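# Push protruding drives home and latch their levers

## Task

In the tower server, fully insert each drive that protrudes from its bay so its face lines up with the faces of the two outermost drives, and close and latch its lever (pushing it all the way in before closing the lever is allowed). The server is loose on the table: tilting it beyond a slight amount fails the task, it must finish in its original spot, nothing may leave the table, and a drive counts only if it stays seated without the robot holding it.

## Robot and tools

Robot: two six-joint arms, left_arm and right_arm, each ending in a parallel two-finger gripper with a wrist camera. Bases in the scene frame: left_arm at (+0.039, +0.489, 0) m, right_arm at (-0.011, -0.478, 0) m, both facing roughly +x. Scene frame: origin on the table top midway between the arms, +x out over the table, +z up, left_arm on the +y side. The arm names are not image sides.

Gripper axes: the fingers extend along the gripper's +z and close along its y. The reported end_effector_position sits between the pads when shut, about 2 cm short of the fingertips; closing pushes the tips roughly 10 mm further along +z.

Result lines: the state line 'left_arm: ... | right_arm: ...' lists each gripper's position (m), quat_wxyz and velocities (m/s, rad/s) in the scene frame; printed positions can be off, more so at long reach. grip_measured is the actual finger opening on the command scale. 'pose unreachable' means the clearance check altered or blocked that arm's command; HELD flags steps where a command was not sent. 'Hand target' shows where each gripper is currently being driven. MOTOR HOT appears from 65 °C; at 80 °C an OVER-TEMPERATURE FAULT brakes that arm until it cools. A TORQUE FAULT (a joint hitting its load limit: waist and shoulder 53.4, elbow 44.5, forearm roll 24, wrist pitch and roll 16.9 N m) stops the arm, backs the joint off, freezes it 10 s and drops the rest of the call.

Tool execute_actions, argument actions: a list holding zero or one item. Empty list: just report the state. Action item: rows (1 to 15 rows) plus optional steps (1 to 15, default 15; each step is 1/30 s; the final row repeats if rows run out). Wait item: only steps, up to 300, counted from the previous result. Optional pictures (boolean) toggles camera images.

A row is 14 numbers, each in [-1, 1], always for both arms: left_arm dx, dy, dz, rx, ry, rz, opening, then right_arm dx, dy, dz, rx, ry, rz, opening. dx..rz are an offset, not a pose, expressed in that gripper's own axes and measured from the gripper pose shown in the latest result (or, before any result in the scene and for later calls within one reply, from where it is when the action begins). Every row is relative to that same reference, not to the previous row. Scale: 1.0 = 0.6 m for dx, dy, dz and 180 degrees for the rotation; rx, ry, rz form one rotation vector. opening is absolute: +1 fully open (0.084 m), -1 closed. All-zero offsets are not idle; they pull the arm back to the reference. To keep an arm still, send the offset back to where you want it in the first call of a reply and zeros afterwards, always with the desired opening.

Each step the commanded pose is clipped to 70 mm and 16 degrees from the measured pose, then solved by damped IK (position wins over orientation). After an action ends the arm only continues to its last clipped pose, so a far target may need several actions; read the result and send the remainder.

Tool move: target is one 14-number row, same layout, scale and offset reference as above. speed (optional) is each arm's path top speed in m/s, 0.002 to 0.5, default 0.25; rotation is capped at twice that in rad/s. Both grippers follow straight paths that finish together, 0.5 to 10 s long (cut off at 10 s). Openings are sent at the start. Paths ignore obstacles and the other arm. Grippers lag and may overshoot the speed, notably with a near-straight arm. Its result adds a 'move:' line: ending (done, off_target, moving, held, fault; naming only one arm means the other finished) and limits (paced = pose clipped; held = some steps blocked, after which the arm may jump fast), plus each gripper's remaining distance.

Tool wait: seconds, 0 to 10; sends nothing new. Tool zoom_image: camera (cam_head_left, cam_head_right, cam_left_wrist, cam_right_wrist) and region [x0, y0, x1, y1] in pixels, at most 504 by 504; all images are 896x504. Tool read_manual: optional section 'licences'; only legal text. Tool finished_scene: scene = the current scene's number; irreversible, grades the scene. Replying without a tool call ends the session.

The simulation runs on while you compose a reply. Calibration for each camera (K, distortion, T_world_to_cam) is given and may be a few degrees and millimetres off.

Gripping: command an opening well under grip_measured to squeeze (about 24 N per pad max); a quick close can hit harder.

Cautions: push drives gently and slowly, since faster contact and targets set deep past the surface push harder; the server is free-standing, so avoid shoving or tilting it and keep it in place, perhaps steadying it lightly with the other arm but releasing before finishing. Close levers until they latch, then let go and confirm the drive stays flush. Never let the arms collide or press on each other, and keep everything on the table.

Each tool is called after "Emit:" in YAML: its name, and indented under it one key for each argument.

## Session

Emit:
execute_actions:
  actions: []

Scene clock: 0.00 s of 15600.00 s.
left_arm: end_effector_position=(+0.5417, +0.5559, +0.1854) grip_measured=+1.00 end_effector_quat_wxyz=(+0.000, +0.914, -0.405, +0.000) end_effector_velocity=(+0.000, +0.000, +0.000) end_effector_angular_velocity=(+0.000, -0.000, -0.000) | right_arm: end_effector_position=(+0.1099, -0.2435, +0.2585) grip_measured=+1.00 end_effector_quat_wxyz=(-0.568, +0.279, +0.764, -0.125) end_effector_velocity=(-0.000, -0.000, -0.000) end_effector_angular_velocity=(+0.000, +0.001, -0.000)
Joint positions: left_arm=[ 0.017 -0.424 -0.961 -0.002 -0.536  0.967  0.084] | right_arm=[ 0.561 -0.43  -0.658  0.626 -1.425 -2.435  0.084]
Joint velocities: left_arm=[ 0.  0.  0. -0. -0.  0. -0.] | right_arm=[-0.    -0.001  0.     0.     0.    -0.001  0.   ]
Hand target (left_arm): +0.542, +0.556, +0.185; +0.000, +0.914, -0.405, +0.000
Hand target (right_arm): +0.110, -0.243, +0.259; -0.568, +0.279, +0.764, -0.125
camera_calibration (this result's frames):
cam_left_wrist: T_world_to_cam=[[-0.728853, -0.684646, 0.00572432, 0.80845], [-0.684057, 0.728529, 0.0362149, 0.0187262], [-0.0289648, 0.0224796, -0.999328, 0.319951], [0, 0, 0, 1]] pos_world=[0.611318, 0.532668, 0.31443]
cam_right_wrist: T_world_to_cam=[[0.291933, 0.820643, -0.491244, 0.32427], [0.209038, -0.555946, -0.804504, 0.114465], [-0.933316, 0.132173, -0.333844, 0.35599], [0, 0, 0, 1]] pos_world=[0.213659, -0.249526, 0.370229]

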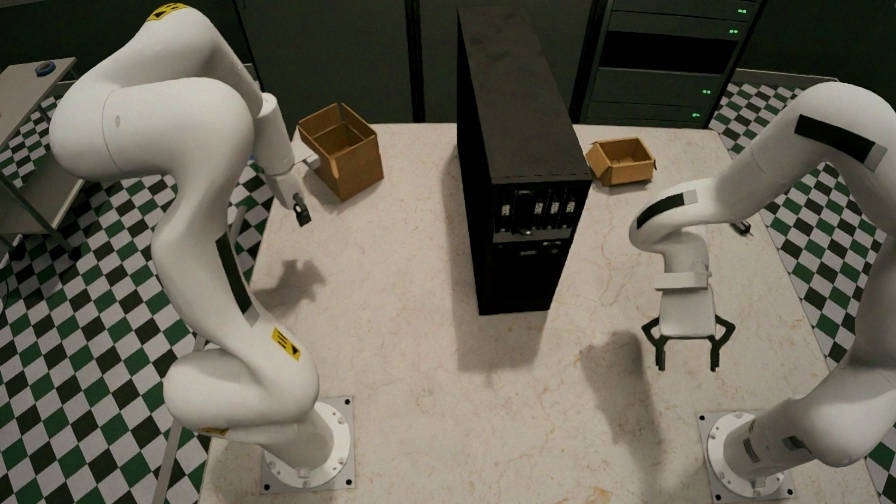

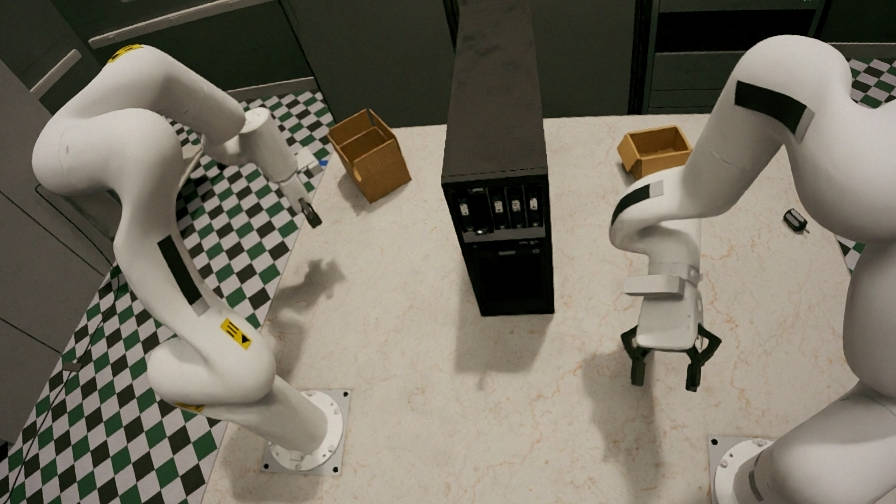

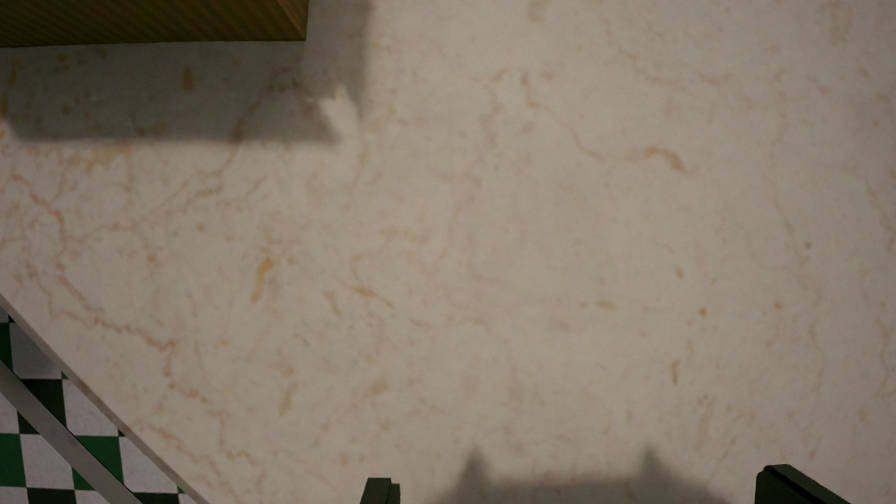

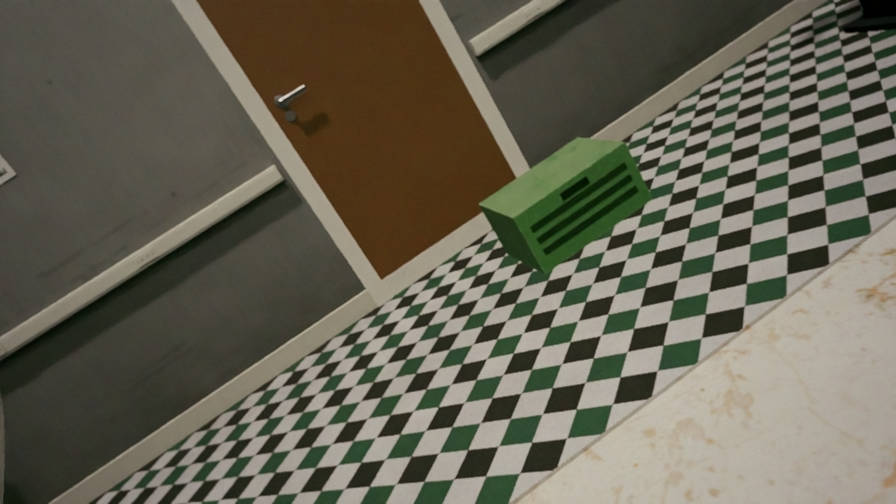

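Emit:
zoom_image:
  camera: "cam_head_left"
  region: [450, 160, 610, 320]

Emit:
zoom_image:
  camera: "cam_head_right"
  region: [420, 160, 580, 320]

Region (450, 160, 610, 320) of cam_head_left's 896x504 image, scaled by 3.150, with more detail than that image has.

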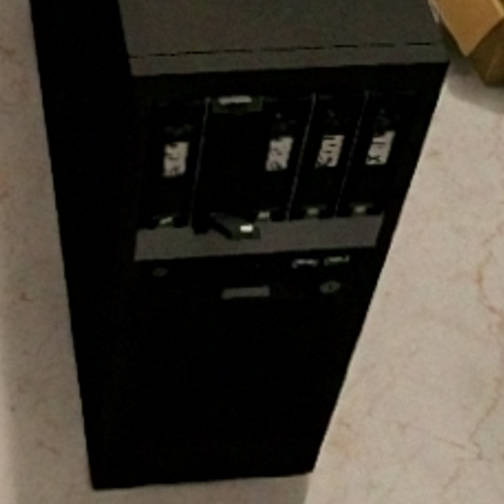

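Region (420, 160, 580, 320) of cam_head_right's 896x504 image, scaled by 3.150, with more detail than that image has.

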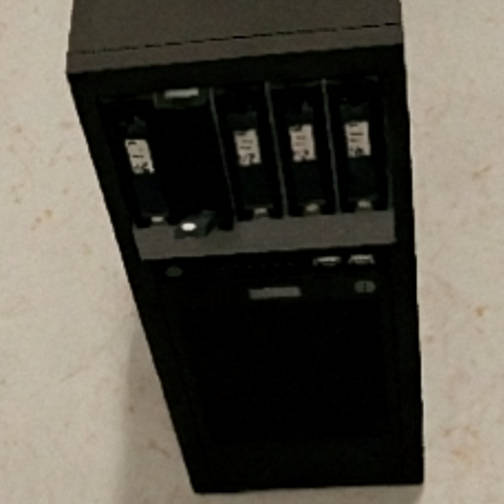

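Emit:
move:
  target: [0.2053, 0.7297, -0.3577, -0.569, -0.221, -0.570, -1, 0, 0, 0, 0, 0, 0, 1]
  speed: 0.25

Scene clock: 11.30 s of 15600.00 s.
left_arm: end_effector_position=(+0.3009, +0.1700, +0.4002) grip_measured=-1.00 end_effector_quat_wxyz=(+0.499, +0.502, +0.499, -0.500) end_effector_velocity=(-0.001, -0.001, +0.001) end_effector_angular_velocity=(-0.000, +0.004, +0.006) | right_arm: end_effector_position=(+0.1099, -0.2435, +0.2585) grip_measured=+1.00 end_effector_quat_wxyz=(-0.568, +0.279, +0.764, -0.125) end_effector_velocity=(+0.000, -0.000, +0.000) end_effector_angular_velocity=(+0.000, -0.000, -0.001)
Joint positions: left_arm=[-0.392  0.021 -0.313 -1.829 -1.481 -0.322  0.   ] | right_arm=[ 0.561 -0.43  -0.658  0.626 -1.425 -2.435  0.084]
Joint velocities: left_arm=[-0.007  0.007  0.005 -0.013  0.005 -0.005  0.   ] | right_arm=[-0.     0.001  0.     0.     0.     0.     0.   ]
Hand target (left_arm): +0.301, +0.170, +0.400; +0.499, +0.501, +0.500, -0.500
Hand target (right_arm): +0.110, -0.243, +0.259; -0.568, +0.279, +0.764, -0.125
Off the commanded pose (left_arm): 0.001 m, 0 deg.
Off the commanded pose (right_arm): 0.000 m, 0 deg.
After step 90, 2.60 s passed at rest.
move: done
camera_calibration (this result's frames):
cam_left_wrist: T_world_to_cam=[[0.999878, 0.00214232, -0.0154862, -0.260888], [0.0154004, 0.0355243, 0.99925, -0.350759], [0.00269085, -0.999367, 0.0354869, 0.286352], [0, 0, 0, 1]] pos_world=[0.265487, 0.29919, 0.336294]
cam_right_wrist: T_world_to_cam=[[0.291933, 0.820643, -0.491244, 0.32427], [0.209038, -0.555946, -0.804505, 0.114465], [-0.933316, 0.132173, -0.333844, 0.35599], [0, 0, 0, 1]] pos_world=[0.213659, -0.249526, 0.370229]

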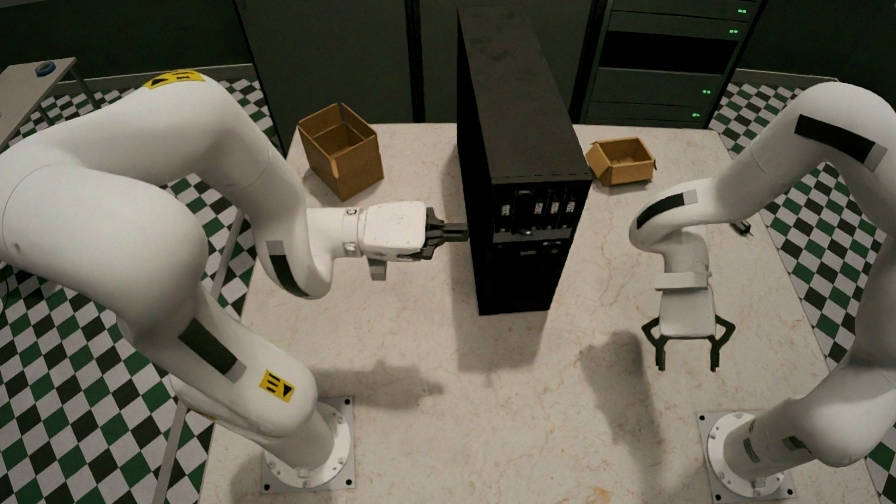

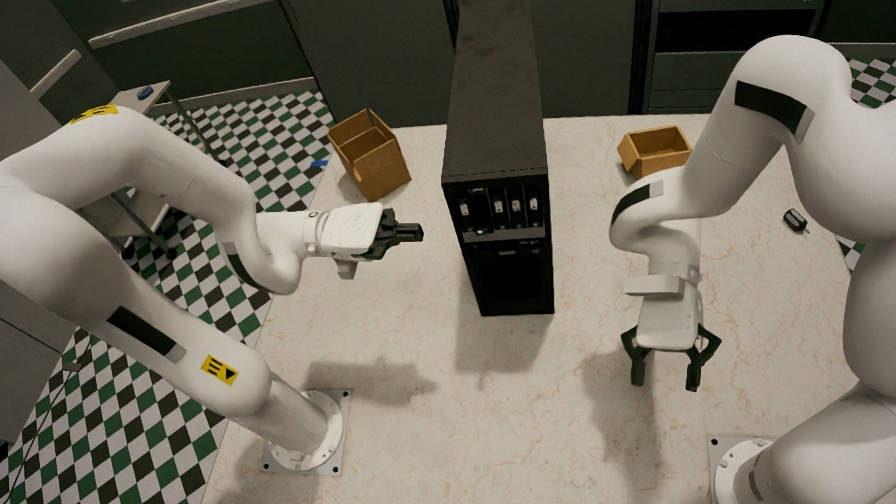

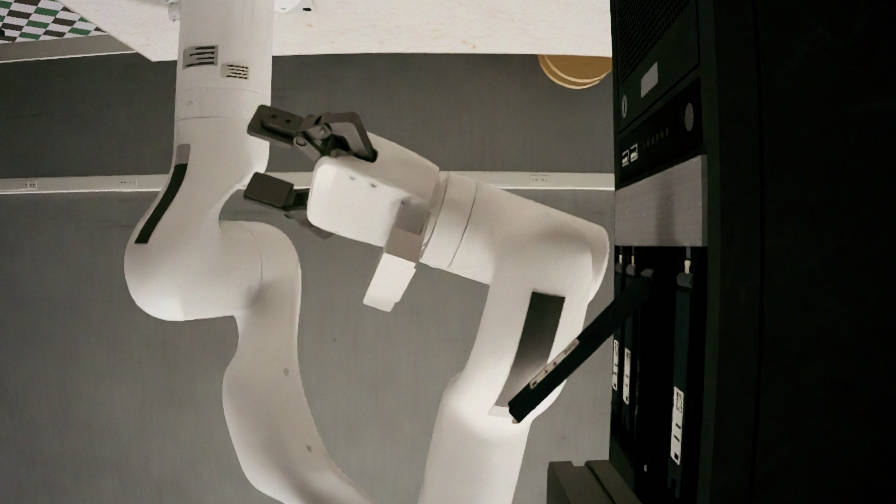

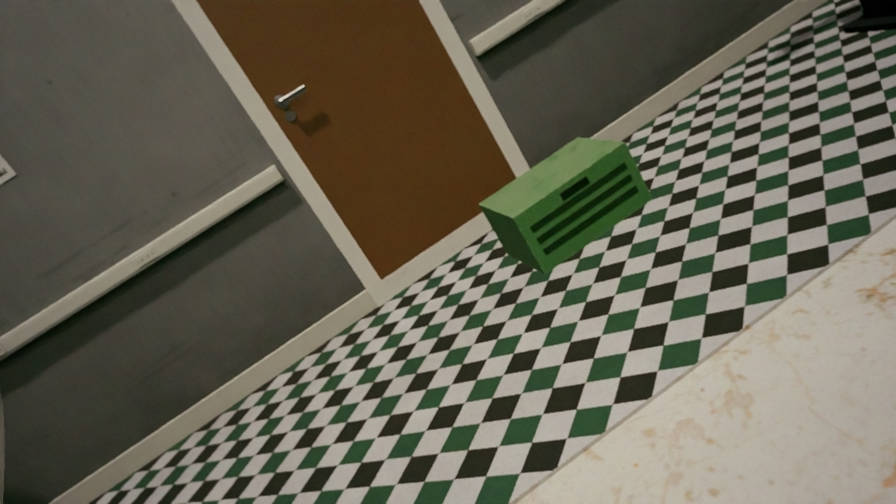

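Emit:
move:
  target: [-0.033, -0.1015, 0.1333, 0, 0, 0, -1, -0.206, -0.247, -0.120, 0, 0, 0, 1]
  speed: 0.2

Emit:
move:
  target: [0, -0.085, 0.2417, 0, 0, 0, -1, 0, 0, 0, 0, 0, 0, 1]
  speed: 0.2

Scene clock: 18.93 s of 15600.00 s.
left_arm: end_effector_position=(+0.2398, +0.0901, +0.4197) grip_measured=-1.00 end_effector_quat_wxyz=(+0.499, +0.502, +0.499, -0.500) end_effector_velocity=(-0.000, -0.001, -0.000) end_effector_angular_velocity=(+0.000, +0.002, +0.000) | right_arm: end_effector_position=(+0.1606, -0.4438, +0.2580) grip_measured=+1.00 end_effector_quat_wxyz=(-0.567, +0.280, +0.764, -0.126) end_effector_velocity=(+0.001, -0.001, +0.000) end_effector_angular_velocity=(+0.000, -0.000, +0.002)
Joint positions: left_arm=[-0.769  0.14  -0.274 -2.178 -1.323 -0.335  0.   ] | right_arm=[ 0.044 -0.424 -0.647  0.134 -1.462 -2.541  0.084]
Joint velocities: left_arm=[-0.003 -0.     0.    -0.003  0.001 -0.001  0.   ] | right_arm=[-0.003 -0.001 -0.001 -0.004 -0.001 -0.001 -0.   ]
Hand target (left_arm): +0.240, +0.090, +0.420; +0.499, +0.502, +0.499, -0.500
Hand target (right_arm): +0.161, -0.444, +0.258; -0.567, +0.280, +0.764, -0.126
Off the commanded pose (left_arm): 0.000 m, 0 deg.
Off the commanded pose (right_arm): 0.001 m, 0 deg.
After step 90, 3.10 s passed at rest.
move: done
camera_calibration (this result's frames):
cam_left_wrist: T_world_to_cam=[[0.999887, 0.00220831, -0.0148541, -0.199629], [0.0147687, 0.0346871, 0.999289, -0.366221], [0.00272198, -0.999396, 0.0346505, 0.206282], [0, 0, 0, 1]] pos_world=[0.204454, 0.219301, 0.355847]
cam_right_wrist: T_world_to_cam=[[0.292147, 0.819392, -0.493201, 0.473527], [0.209958, -0.558069, -0.802793, -0.00941884], [-0.933042, 0.130982, -0.335076, 0.429334], [0, 0, 0, 1]] pos_world=[0.264225, -0.449496, 0.369842]

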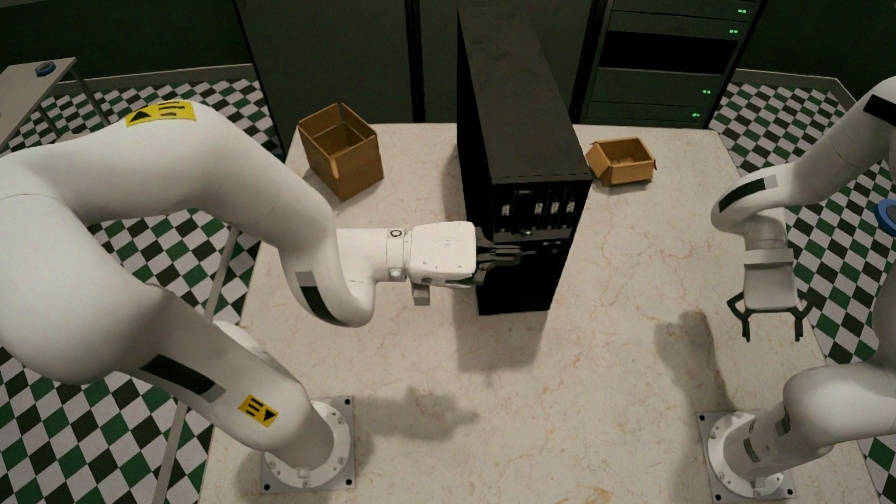

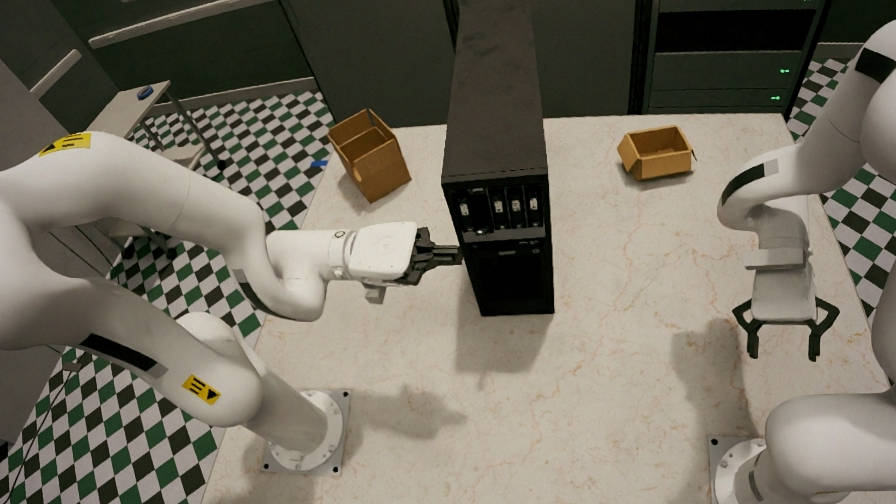

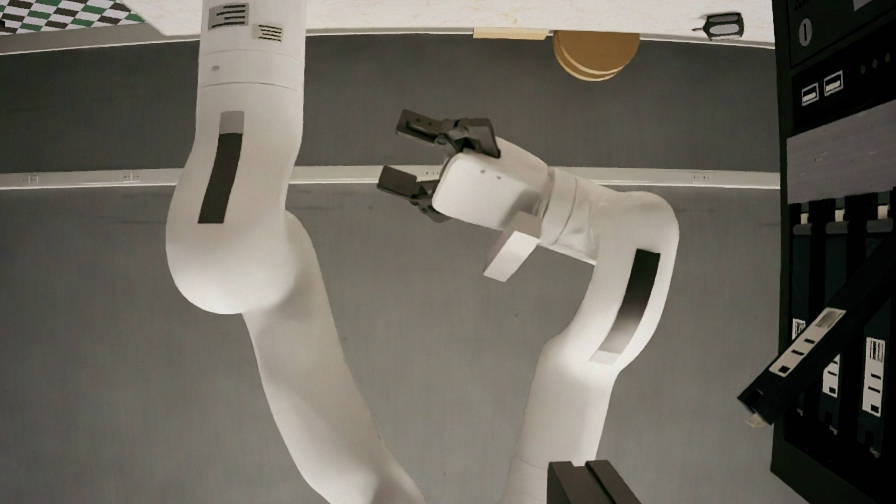

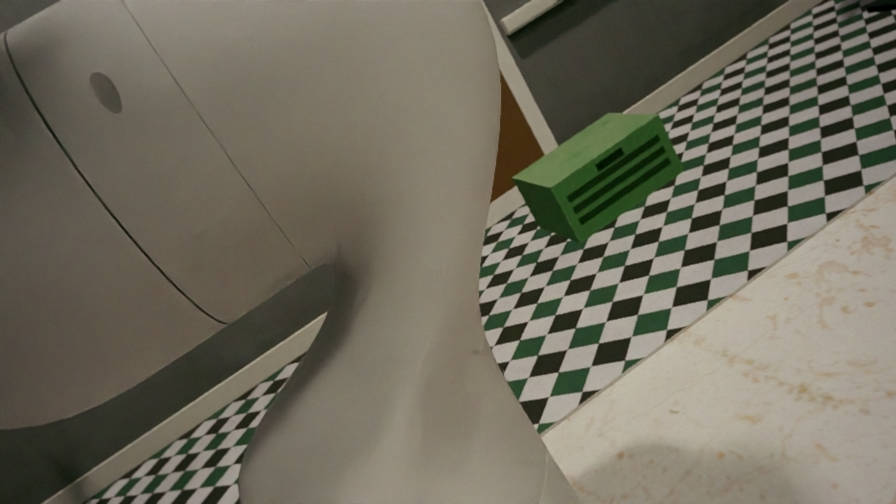

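Scene clock: 20.20 s of 15600.00 s.
left_arm: end_effector_position=(+0.1884, -0.0547, +0.4192) grip_measured=-1.00 end_effector_quat_wxyz=(+0.499, +0.502, +0.499, -0.499) end_effector_velocity=(-0.000, -0.002, +0.000) end_effector_angular_velocity=(-0.001, -0.003, +0.000) | right_arm: end_effector_position=(+0.1606, -0.4438, +0.2580) grip_measured=+1.00 end_effector_quat_wxyz=(-0.567, +0.280, +0.764, -0.126) end_effector_velocity=(+0.000, -0.000, -0.000) end_effector_angular_velocity=(+0.000, +0.000, -0.001)
Joint positions: left_arm=[-1.221 -0.077 -0.48  -2.637 -1.21  -0.188  0.   ] | right_arm=[ 0.044 -0.424 -0.647  0.134 -1.462 -2.541  0.084]
Joint velocities: left_arm=[-0.004 -0.003 -0.004 -0.004  0.001  0.004  0.   ] | right_arm=[-0.001 -0.001 -0.     0.     0.    -0.     0.   ]
Hand target (left_arm): +0.188, -0.055, +0.419; +0.499, +0.502, +0.499, -0.499
Hand target (right_arm): +0.161, -0.444, +0.258; -0.567, +0.280, +0.764, -0.126
Off the commanded pose (left_arm): 0.000 m, 0 deg.
Off the commanded pose (right_arm): 0.000 m, 0 deg.
move: done
camera_calibration (this result's frames):
cam_left_wrist: T_world_to_cam=[[0.999902, 0.00212243, -0.0138497, -0.148367], [0.0137691, 0.0341917, 0.99932, -0.359749], [0.00259453, -0.999413, 0.0341591, 0.0619521], [0, 0, 0, 1]] pos_world=[0.153145, 0.0745311, 0.355334]
cam_right_wrist: T_world_to_cam=[[0.292147, 0.819392, -0.493201, 0.473527], [0.209958, -0.558069, -0.802793, -0.00941875], [-0.933042, 0.130982, -0.335076, 0.429334], [0, 0, 0, 1]] pos_world=[0.264225, -0.449496, 0.369842]

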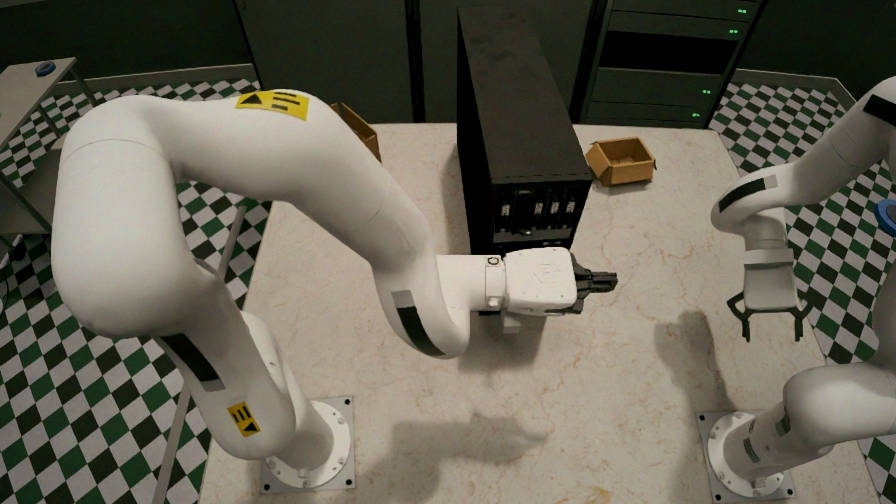

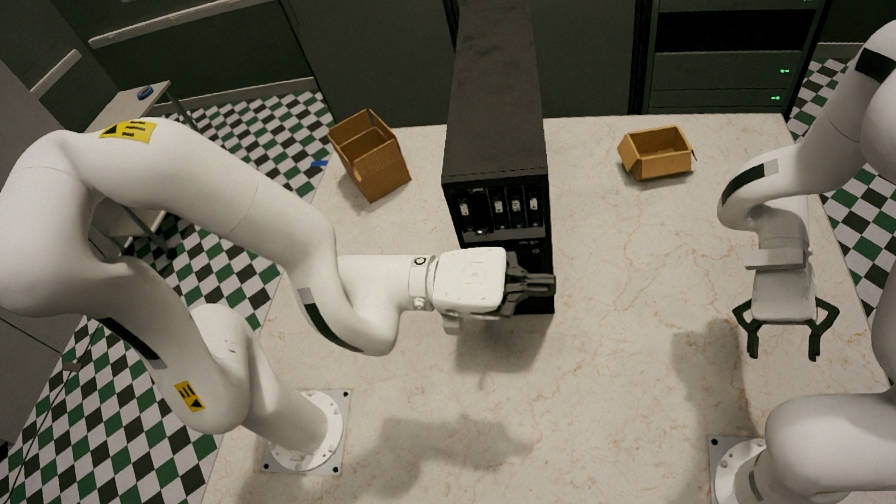

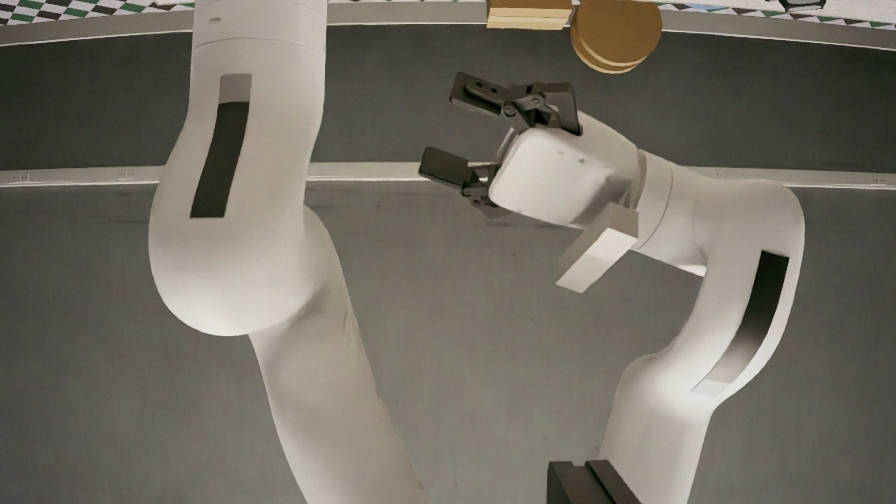

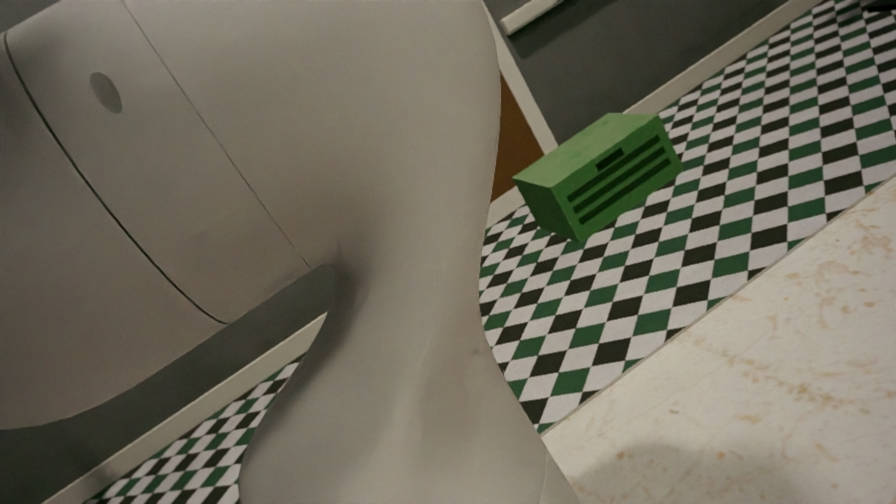

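Emit:
move:
  target: [-0.0013, 0.0193, -0.175, -0.5, 0, 0, -1, 0, 0, 0, 0, 0, 0, 1]
  speed: 0.2

Scene clock: 25.63 s of 15600.00 s.
left_arm: end_effector_position=(+0.2003, +0.0497, +0.4206) grip_measured=-1.00 end_effector_quat_wxyz=(+0.708, +0.003, +0.706, -0.001) end_effector_velocity=(+0.000, +0.000, +0.000) end_effector_angular_velocity=(-0.000, +0.000, +0.008) | right_arm: end_effector_position=(+0.1606, -0.4438, +0.2580) grip_measured=+1.00 end_effector_quat_wxyz=(-0.567, +0.280, +0.764, -0.126) end_effector_velocity=(+0.000, +0.000, +0.000) end_effector_angular_velocity=(-0.001, -0.001, +0.001)
Joint positions: left_arm=[-1.874 -0.318 -0.78  -4.875 -1.655  0.457  0.   ] | right_arm=[ 0.044 -0.424 -0.647  0.134 -1.462 -2.541  0.084]
Joint velocities: left_arm=[ 0.001 -0.003 -0.004 -0.006 -0.003  0.001  0.   ] | right_arm=[ 0.001  0.001  0.     0.     0.     0.001 -0.   ]
Hand target (left_arm): +0.200, +0.050, +0.421; +0.708, +0.002, +0.706, -0.000
Hand target (right_arm): +0.161, -0.444, +0.258; -0.567, +0.280, +0.764, -0.126
Off the commanded pose (left_arm): 0.001 m, 0 deg.
Off the commanded pose (right_arm): 0.000 m, 0 deg.
move: done
camera_calibration (this result's frames):
cam_left_wrist: T_world_to_cam=[[-0.000937601, 0.999905, -0.0137822, -0.00966425], [-0.0408647, 0.0137324, 0.99907, -0.352834], [0.999164, 0.00149994, 0.0408479, -0.0858937], [0, 0, 0, 1]] pos_world=[0.0713944, 0.0146374, 0.355882]
cam_right_wrist: T_world_to_cam=[[0.292147, 0.819392, -0.493201, 0.473527], [0.209958, -0.558069, -0.802793, -0.00941877], [-0.933042, 0.130982, -0.335076, 0.429334], [0, 0, 0, 1]] pos_world=[0.264225, -0.449496, 0.369842]

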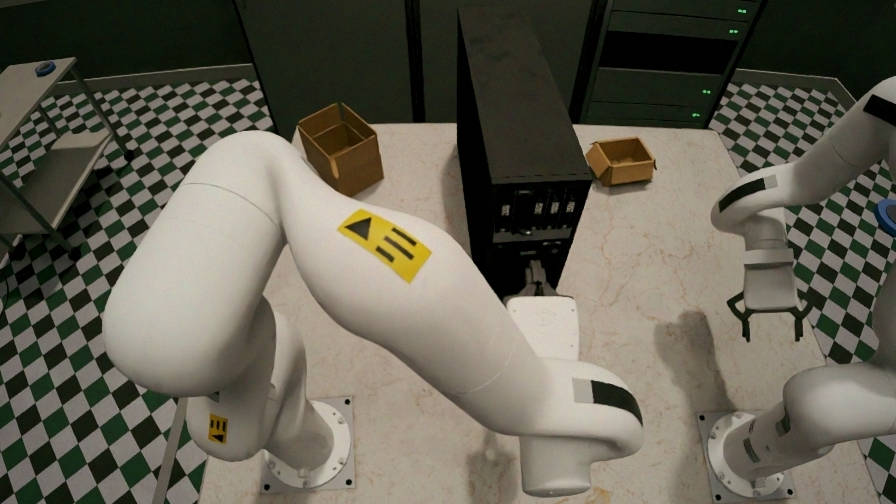

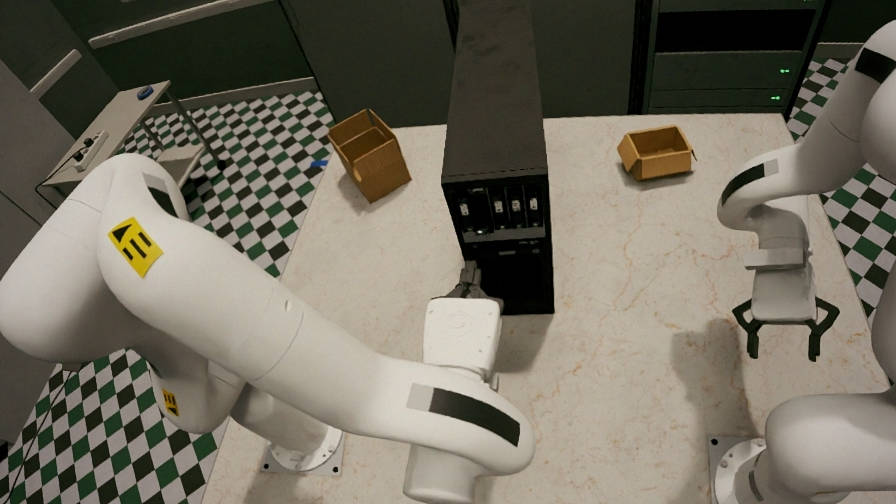

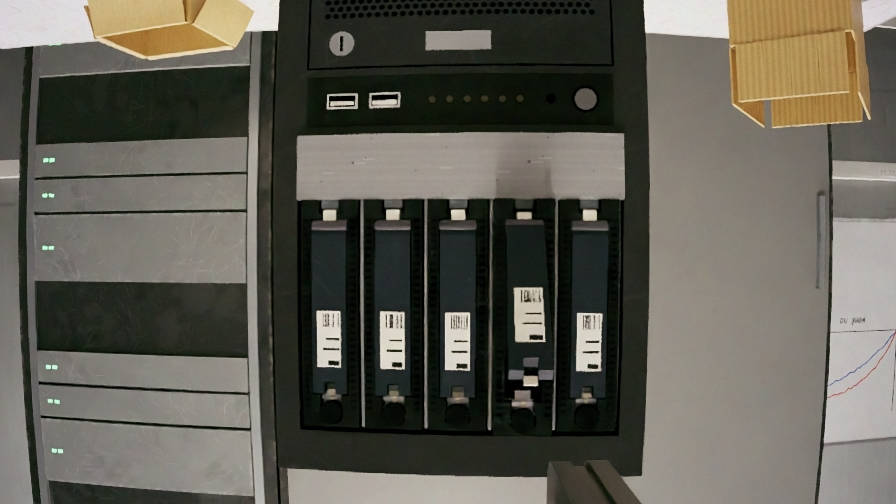

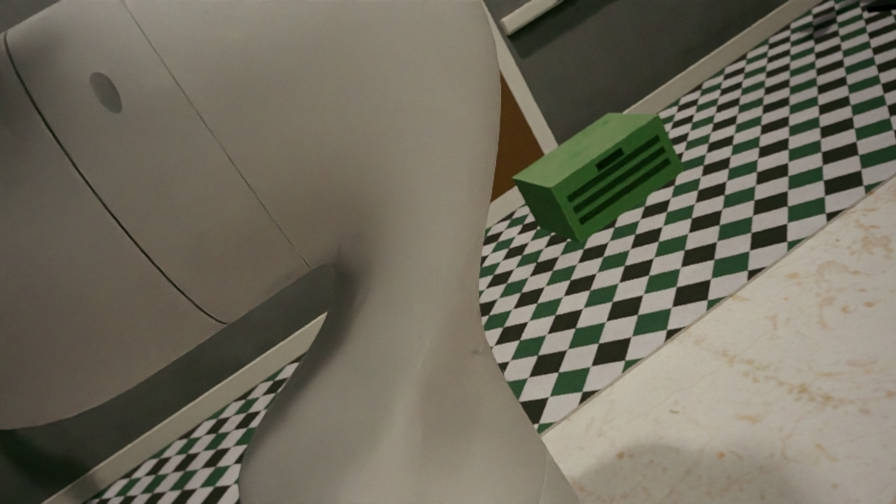

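Emit:
move:
  target: [0, -0.005, 0.1667, 0, 0, 0, -1, 0, 0, 0, 0, 0, 0, 1]
  speed: 0.15

Emit:
move:
  target: [0, 0, 0.04, 0, 0, 0, -1, 0, 0, 0, 0, 0, 0, 1]
  speed: 0.03

Scene clock: 28.60 s of 15600.00 s.
left_arm: end_effector_position=(+0.3001, +0.0464, +0.4207) grip_measured=-1.00 end_effector_quat_wxyz=(+0.708, +0.003, +0.706, -0.001) end_effector_velocity=(+0.002, -0.000, -0.000) end_effector_angular_velocity=(+0.000, -0.000, +0.000) | right_arm: end_effector_position=(+0.1606, -0.4438, +0.2580) grip_measured=+1.00 end_effector_quat_wxyz=(-0.567, +0.280, +0.764, -0.126) end_effector_velocity=(-0.000, +0.000, +0.000) end_effector_angular_velocity=(+0.000, +0.001, +0.001)
Joint positions: left_arm=[-1.648 -0.309 -0.768 -4.673 -1.554  0.461  0.   ] | right_arm=[ 0.044 -0.424 -0.647  0.134 -1.462 -2.541  0.084]
Joint velocities: left_arm=[ 0.004 -0.    -0.     0.004  0.001 -0.     0.   ] | right_arm=[ 0.001 -0.    -0.     0.    -0.001 -0.     0.   ]
Hand target (left_arm): +0.300, +0.046, +0.421; +0.708, +0.003, +0.706, -0.001
Hand target (right_arm): +0.161, -0.444, +0.258; -0.567, +0.280, +0.764, -0.126
Off the commanded pose (left_arm): 0.000 m, 0 deg.
Off the commanded pose (right_arm): 0.000 m, 0 deg.
move: done
camera_calibration (this result's frames):
cam_left_wrist: T_world_to_cam=[[-0.000840927, 0.999908, -0.0135608, -0.00639224], [-0.0403252, 0.0135158, 0.999095, -0.349029], [0.999186, 0.00138701, 0.0403101, -0.185453], [0, 0, 0, 1]] pos_world=[0.171222, 0.0113663, 0.356102]
cam_right_wrist: T_world_to_cam=[[0.292147, 0.819392, -0.493201, 0.473527], [0.209958, -0.558069, -0.802793, -0.00941889], [-0.933042, 0.130982, -0.335076, 0.429334], [0, 0, 0, 1]] pos_world=[0.264225, -0.449496, 0.369842]

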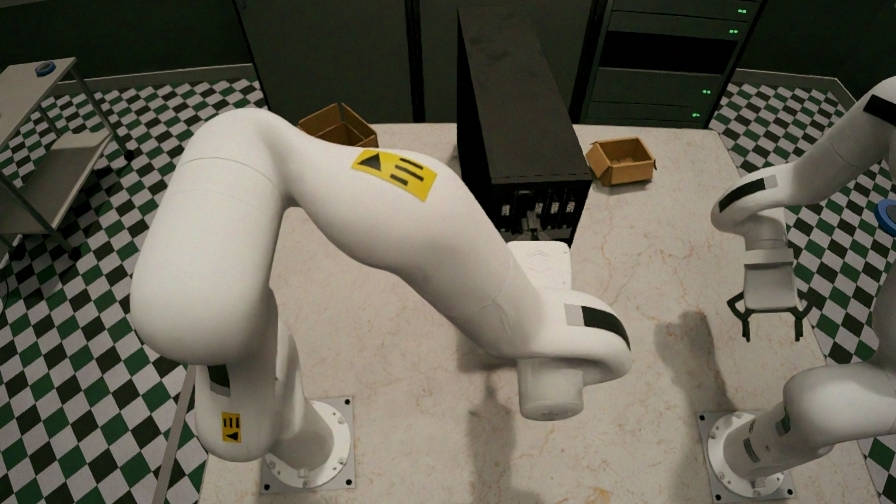

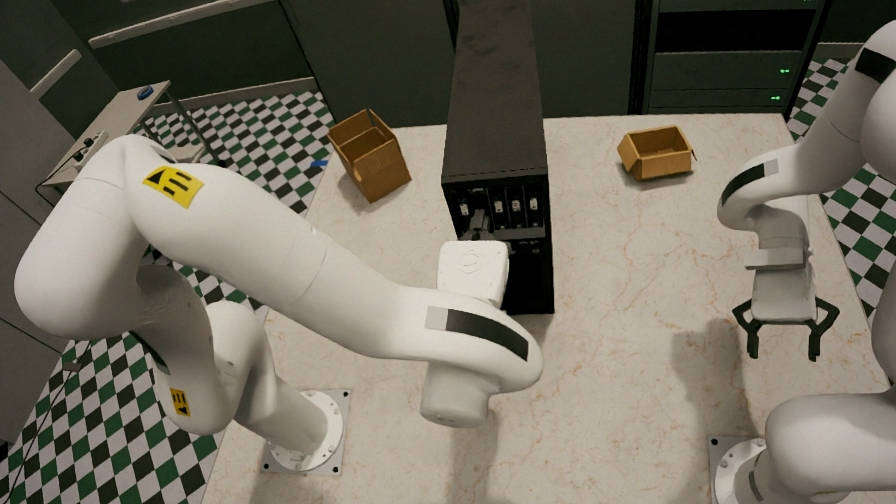

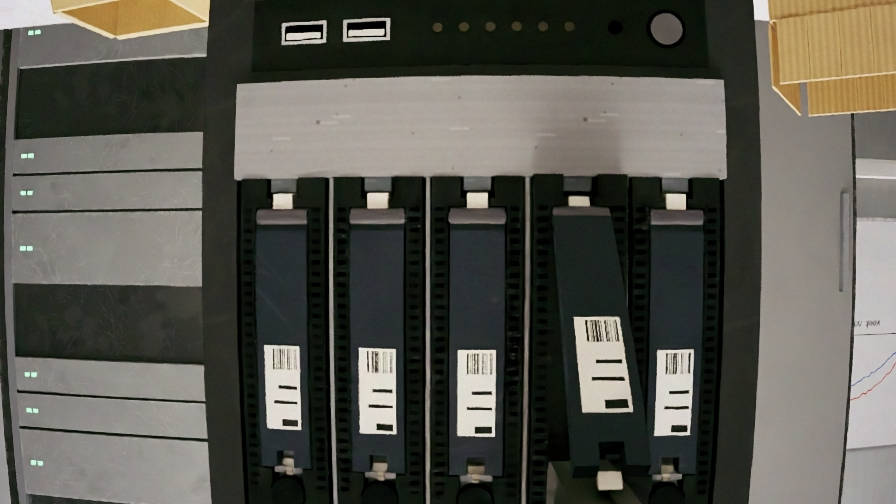

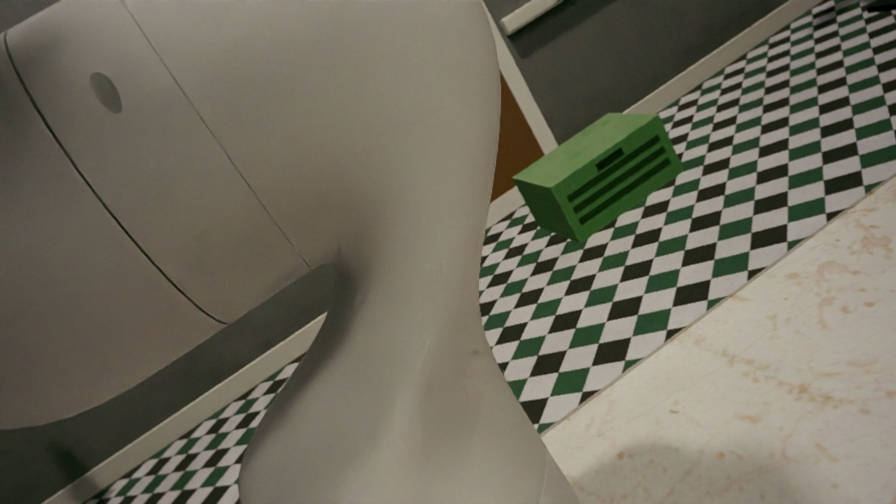

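Scene clock: 29.70 s of 15600.00 s.
left_arm: end_effector_position=(+0.3240, +0.0464, +0.4208) grip_measured=-1.00 end_effector_quat_wxyz=(+0.708, +0.003, +0.706, -0.001) end_effector_velocity=(+0.001, -0.000, -0.000) end_effector_angular_velocity=(+0.000, +0.000, +0.000) | right_arm: end_effector_position=(+0.1606, -0.4438, +0.2580) grip_measured=+1.00 end_effector_quat_wxyz=(-0.567, +0.280, +0.764, -0.126) end_effector_velocity=(-0.000, +0.000, -0.000) end_effector_angular_velocity=(-0.001, +0.000, +0.001)
Joint positions: left_arm=[-1.594 -0.312 -0.772 -4.624 -1.53   0.461  0.   ] | right_arm=[ 0.044 -0.424 -0.647  0.134 -1.462 -2.541  0.084]
Joint velocities: left_arm=[ 0.002 -0.001 -0.001  0.002  0.001 -0.     0.   ] | right_arm=[ 0.001 -0.     0.     0.     0.     0.001 -0.   ]
Hand target (left_arm): +0.324, +0.046, +0.421; +0.708, +0.003, +0.706, -0.001
Hand target (right_arm): +0.161, -0.444, +0.258; -0.567, +0.280, +0.764, -0.126
Off the commanded pose (left_arm): 0.000 m, 0 deg.
Off the commanded pose (right_arm): 0.000 m, 0 deg.
move: done
camera_calibration (this result's frames):
cam_left_wrist: T_world_to_cam=[[-0.000823684, 0.999908, -0.0135255, -0.00632033], [-0.0401943, 0.0134814, 0.999101, -0.348137], [0.999192, 0.00136659, 0.0401795, -0.20929], [0, 0, 0, 1]] pos_world=[0.195123, 0.0112992, 0.356147]
cam_right_wrist: T_world_to_cam=[[0.292147, 0.819392, -0.493201, 0.473527], [0.209958, -0.558069, -0.802793, -0.00941892], [-0.933042, 0.130982, -0.335076, 0.429334], [0, 0, 0, 1]] pos_world=[0.264225, -0.449496, 0.369842]

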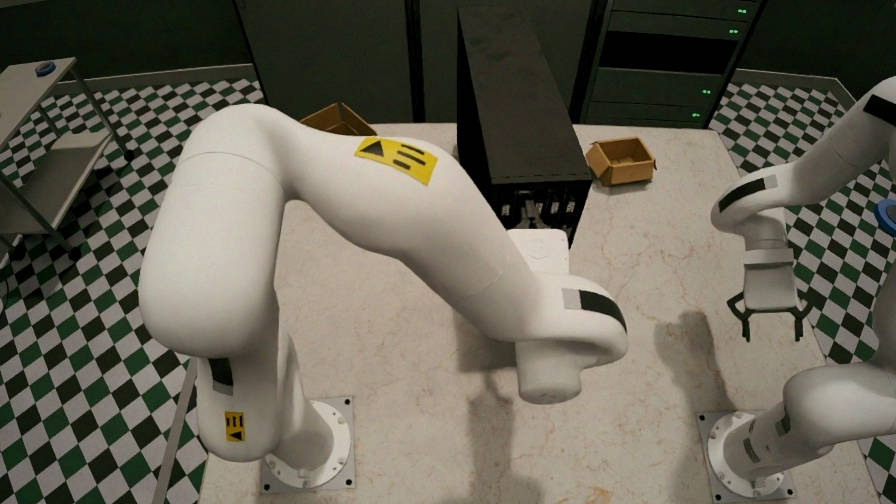

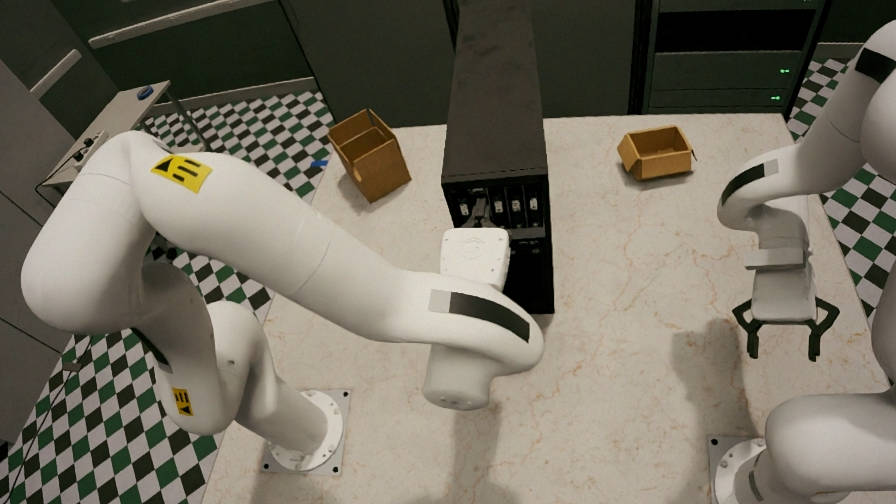

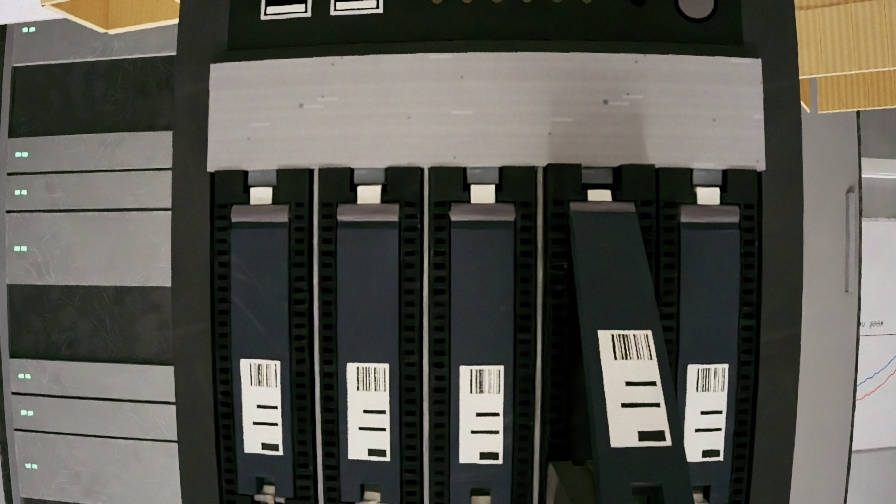

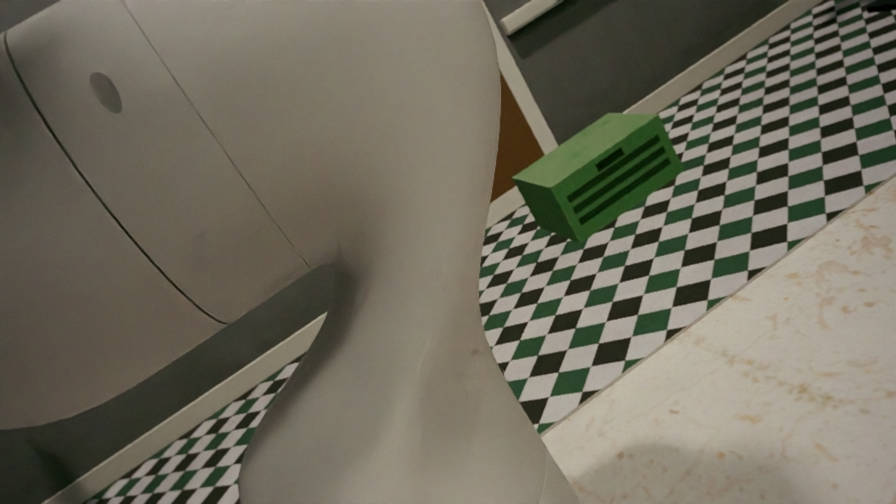

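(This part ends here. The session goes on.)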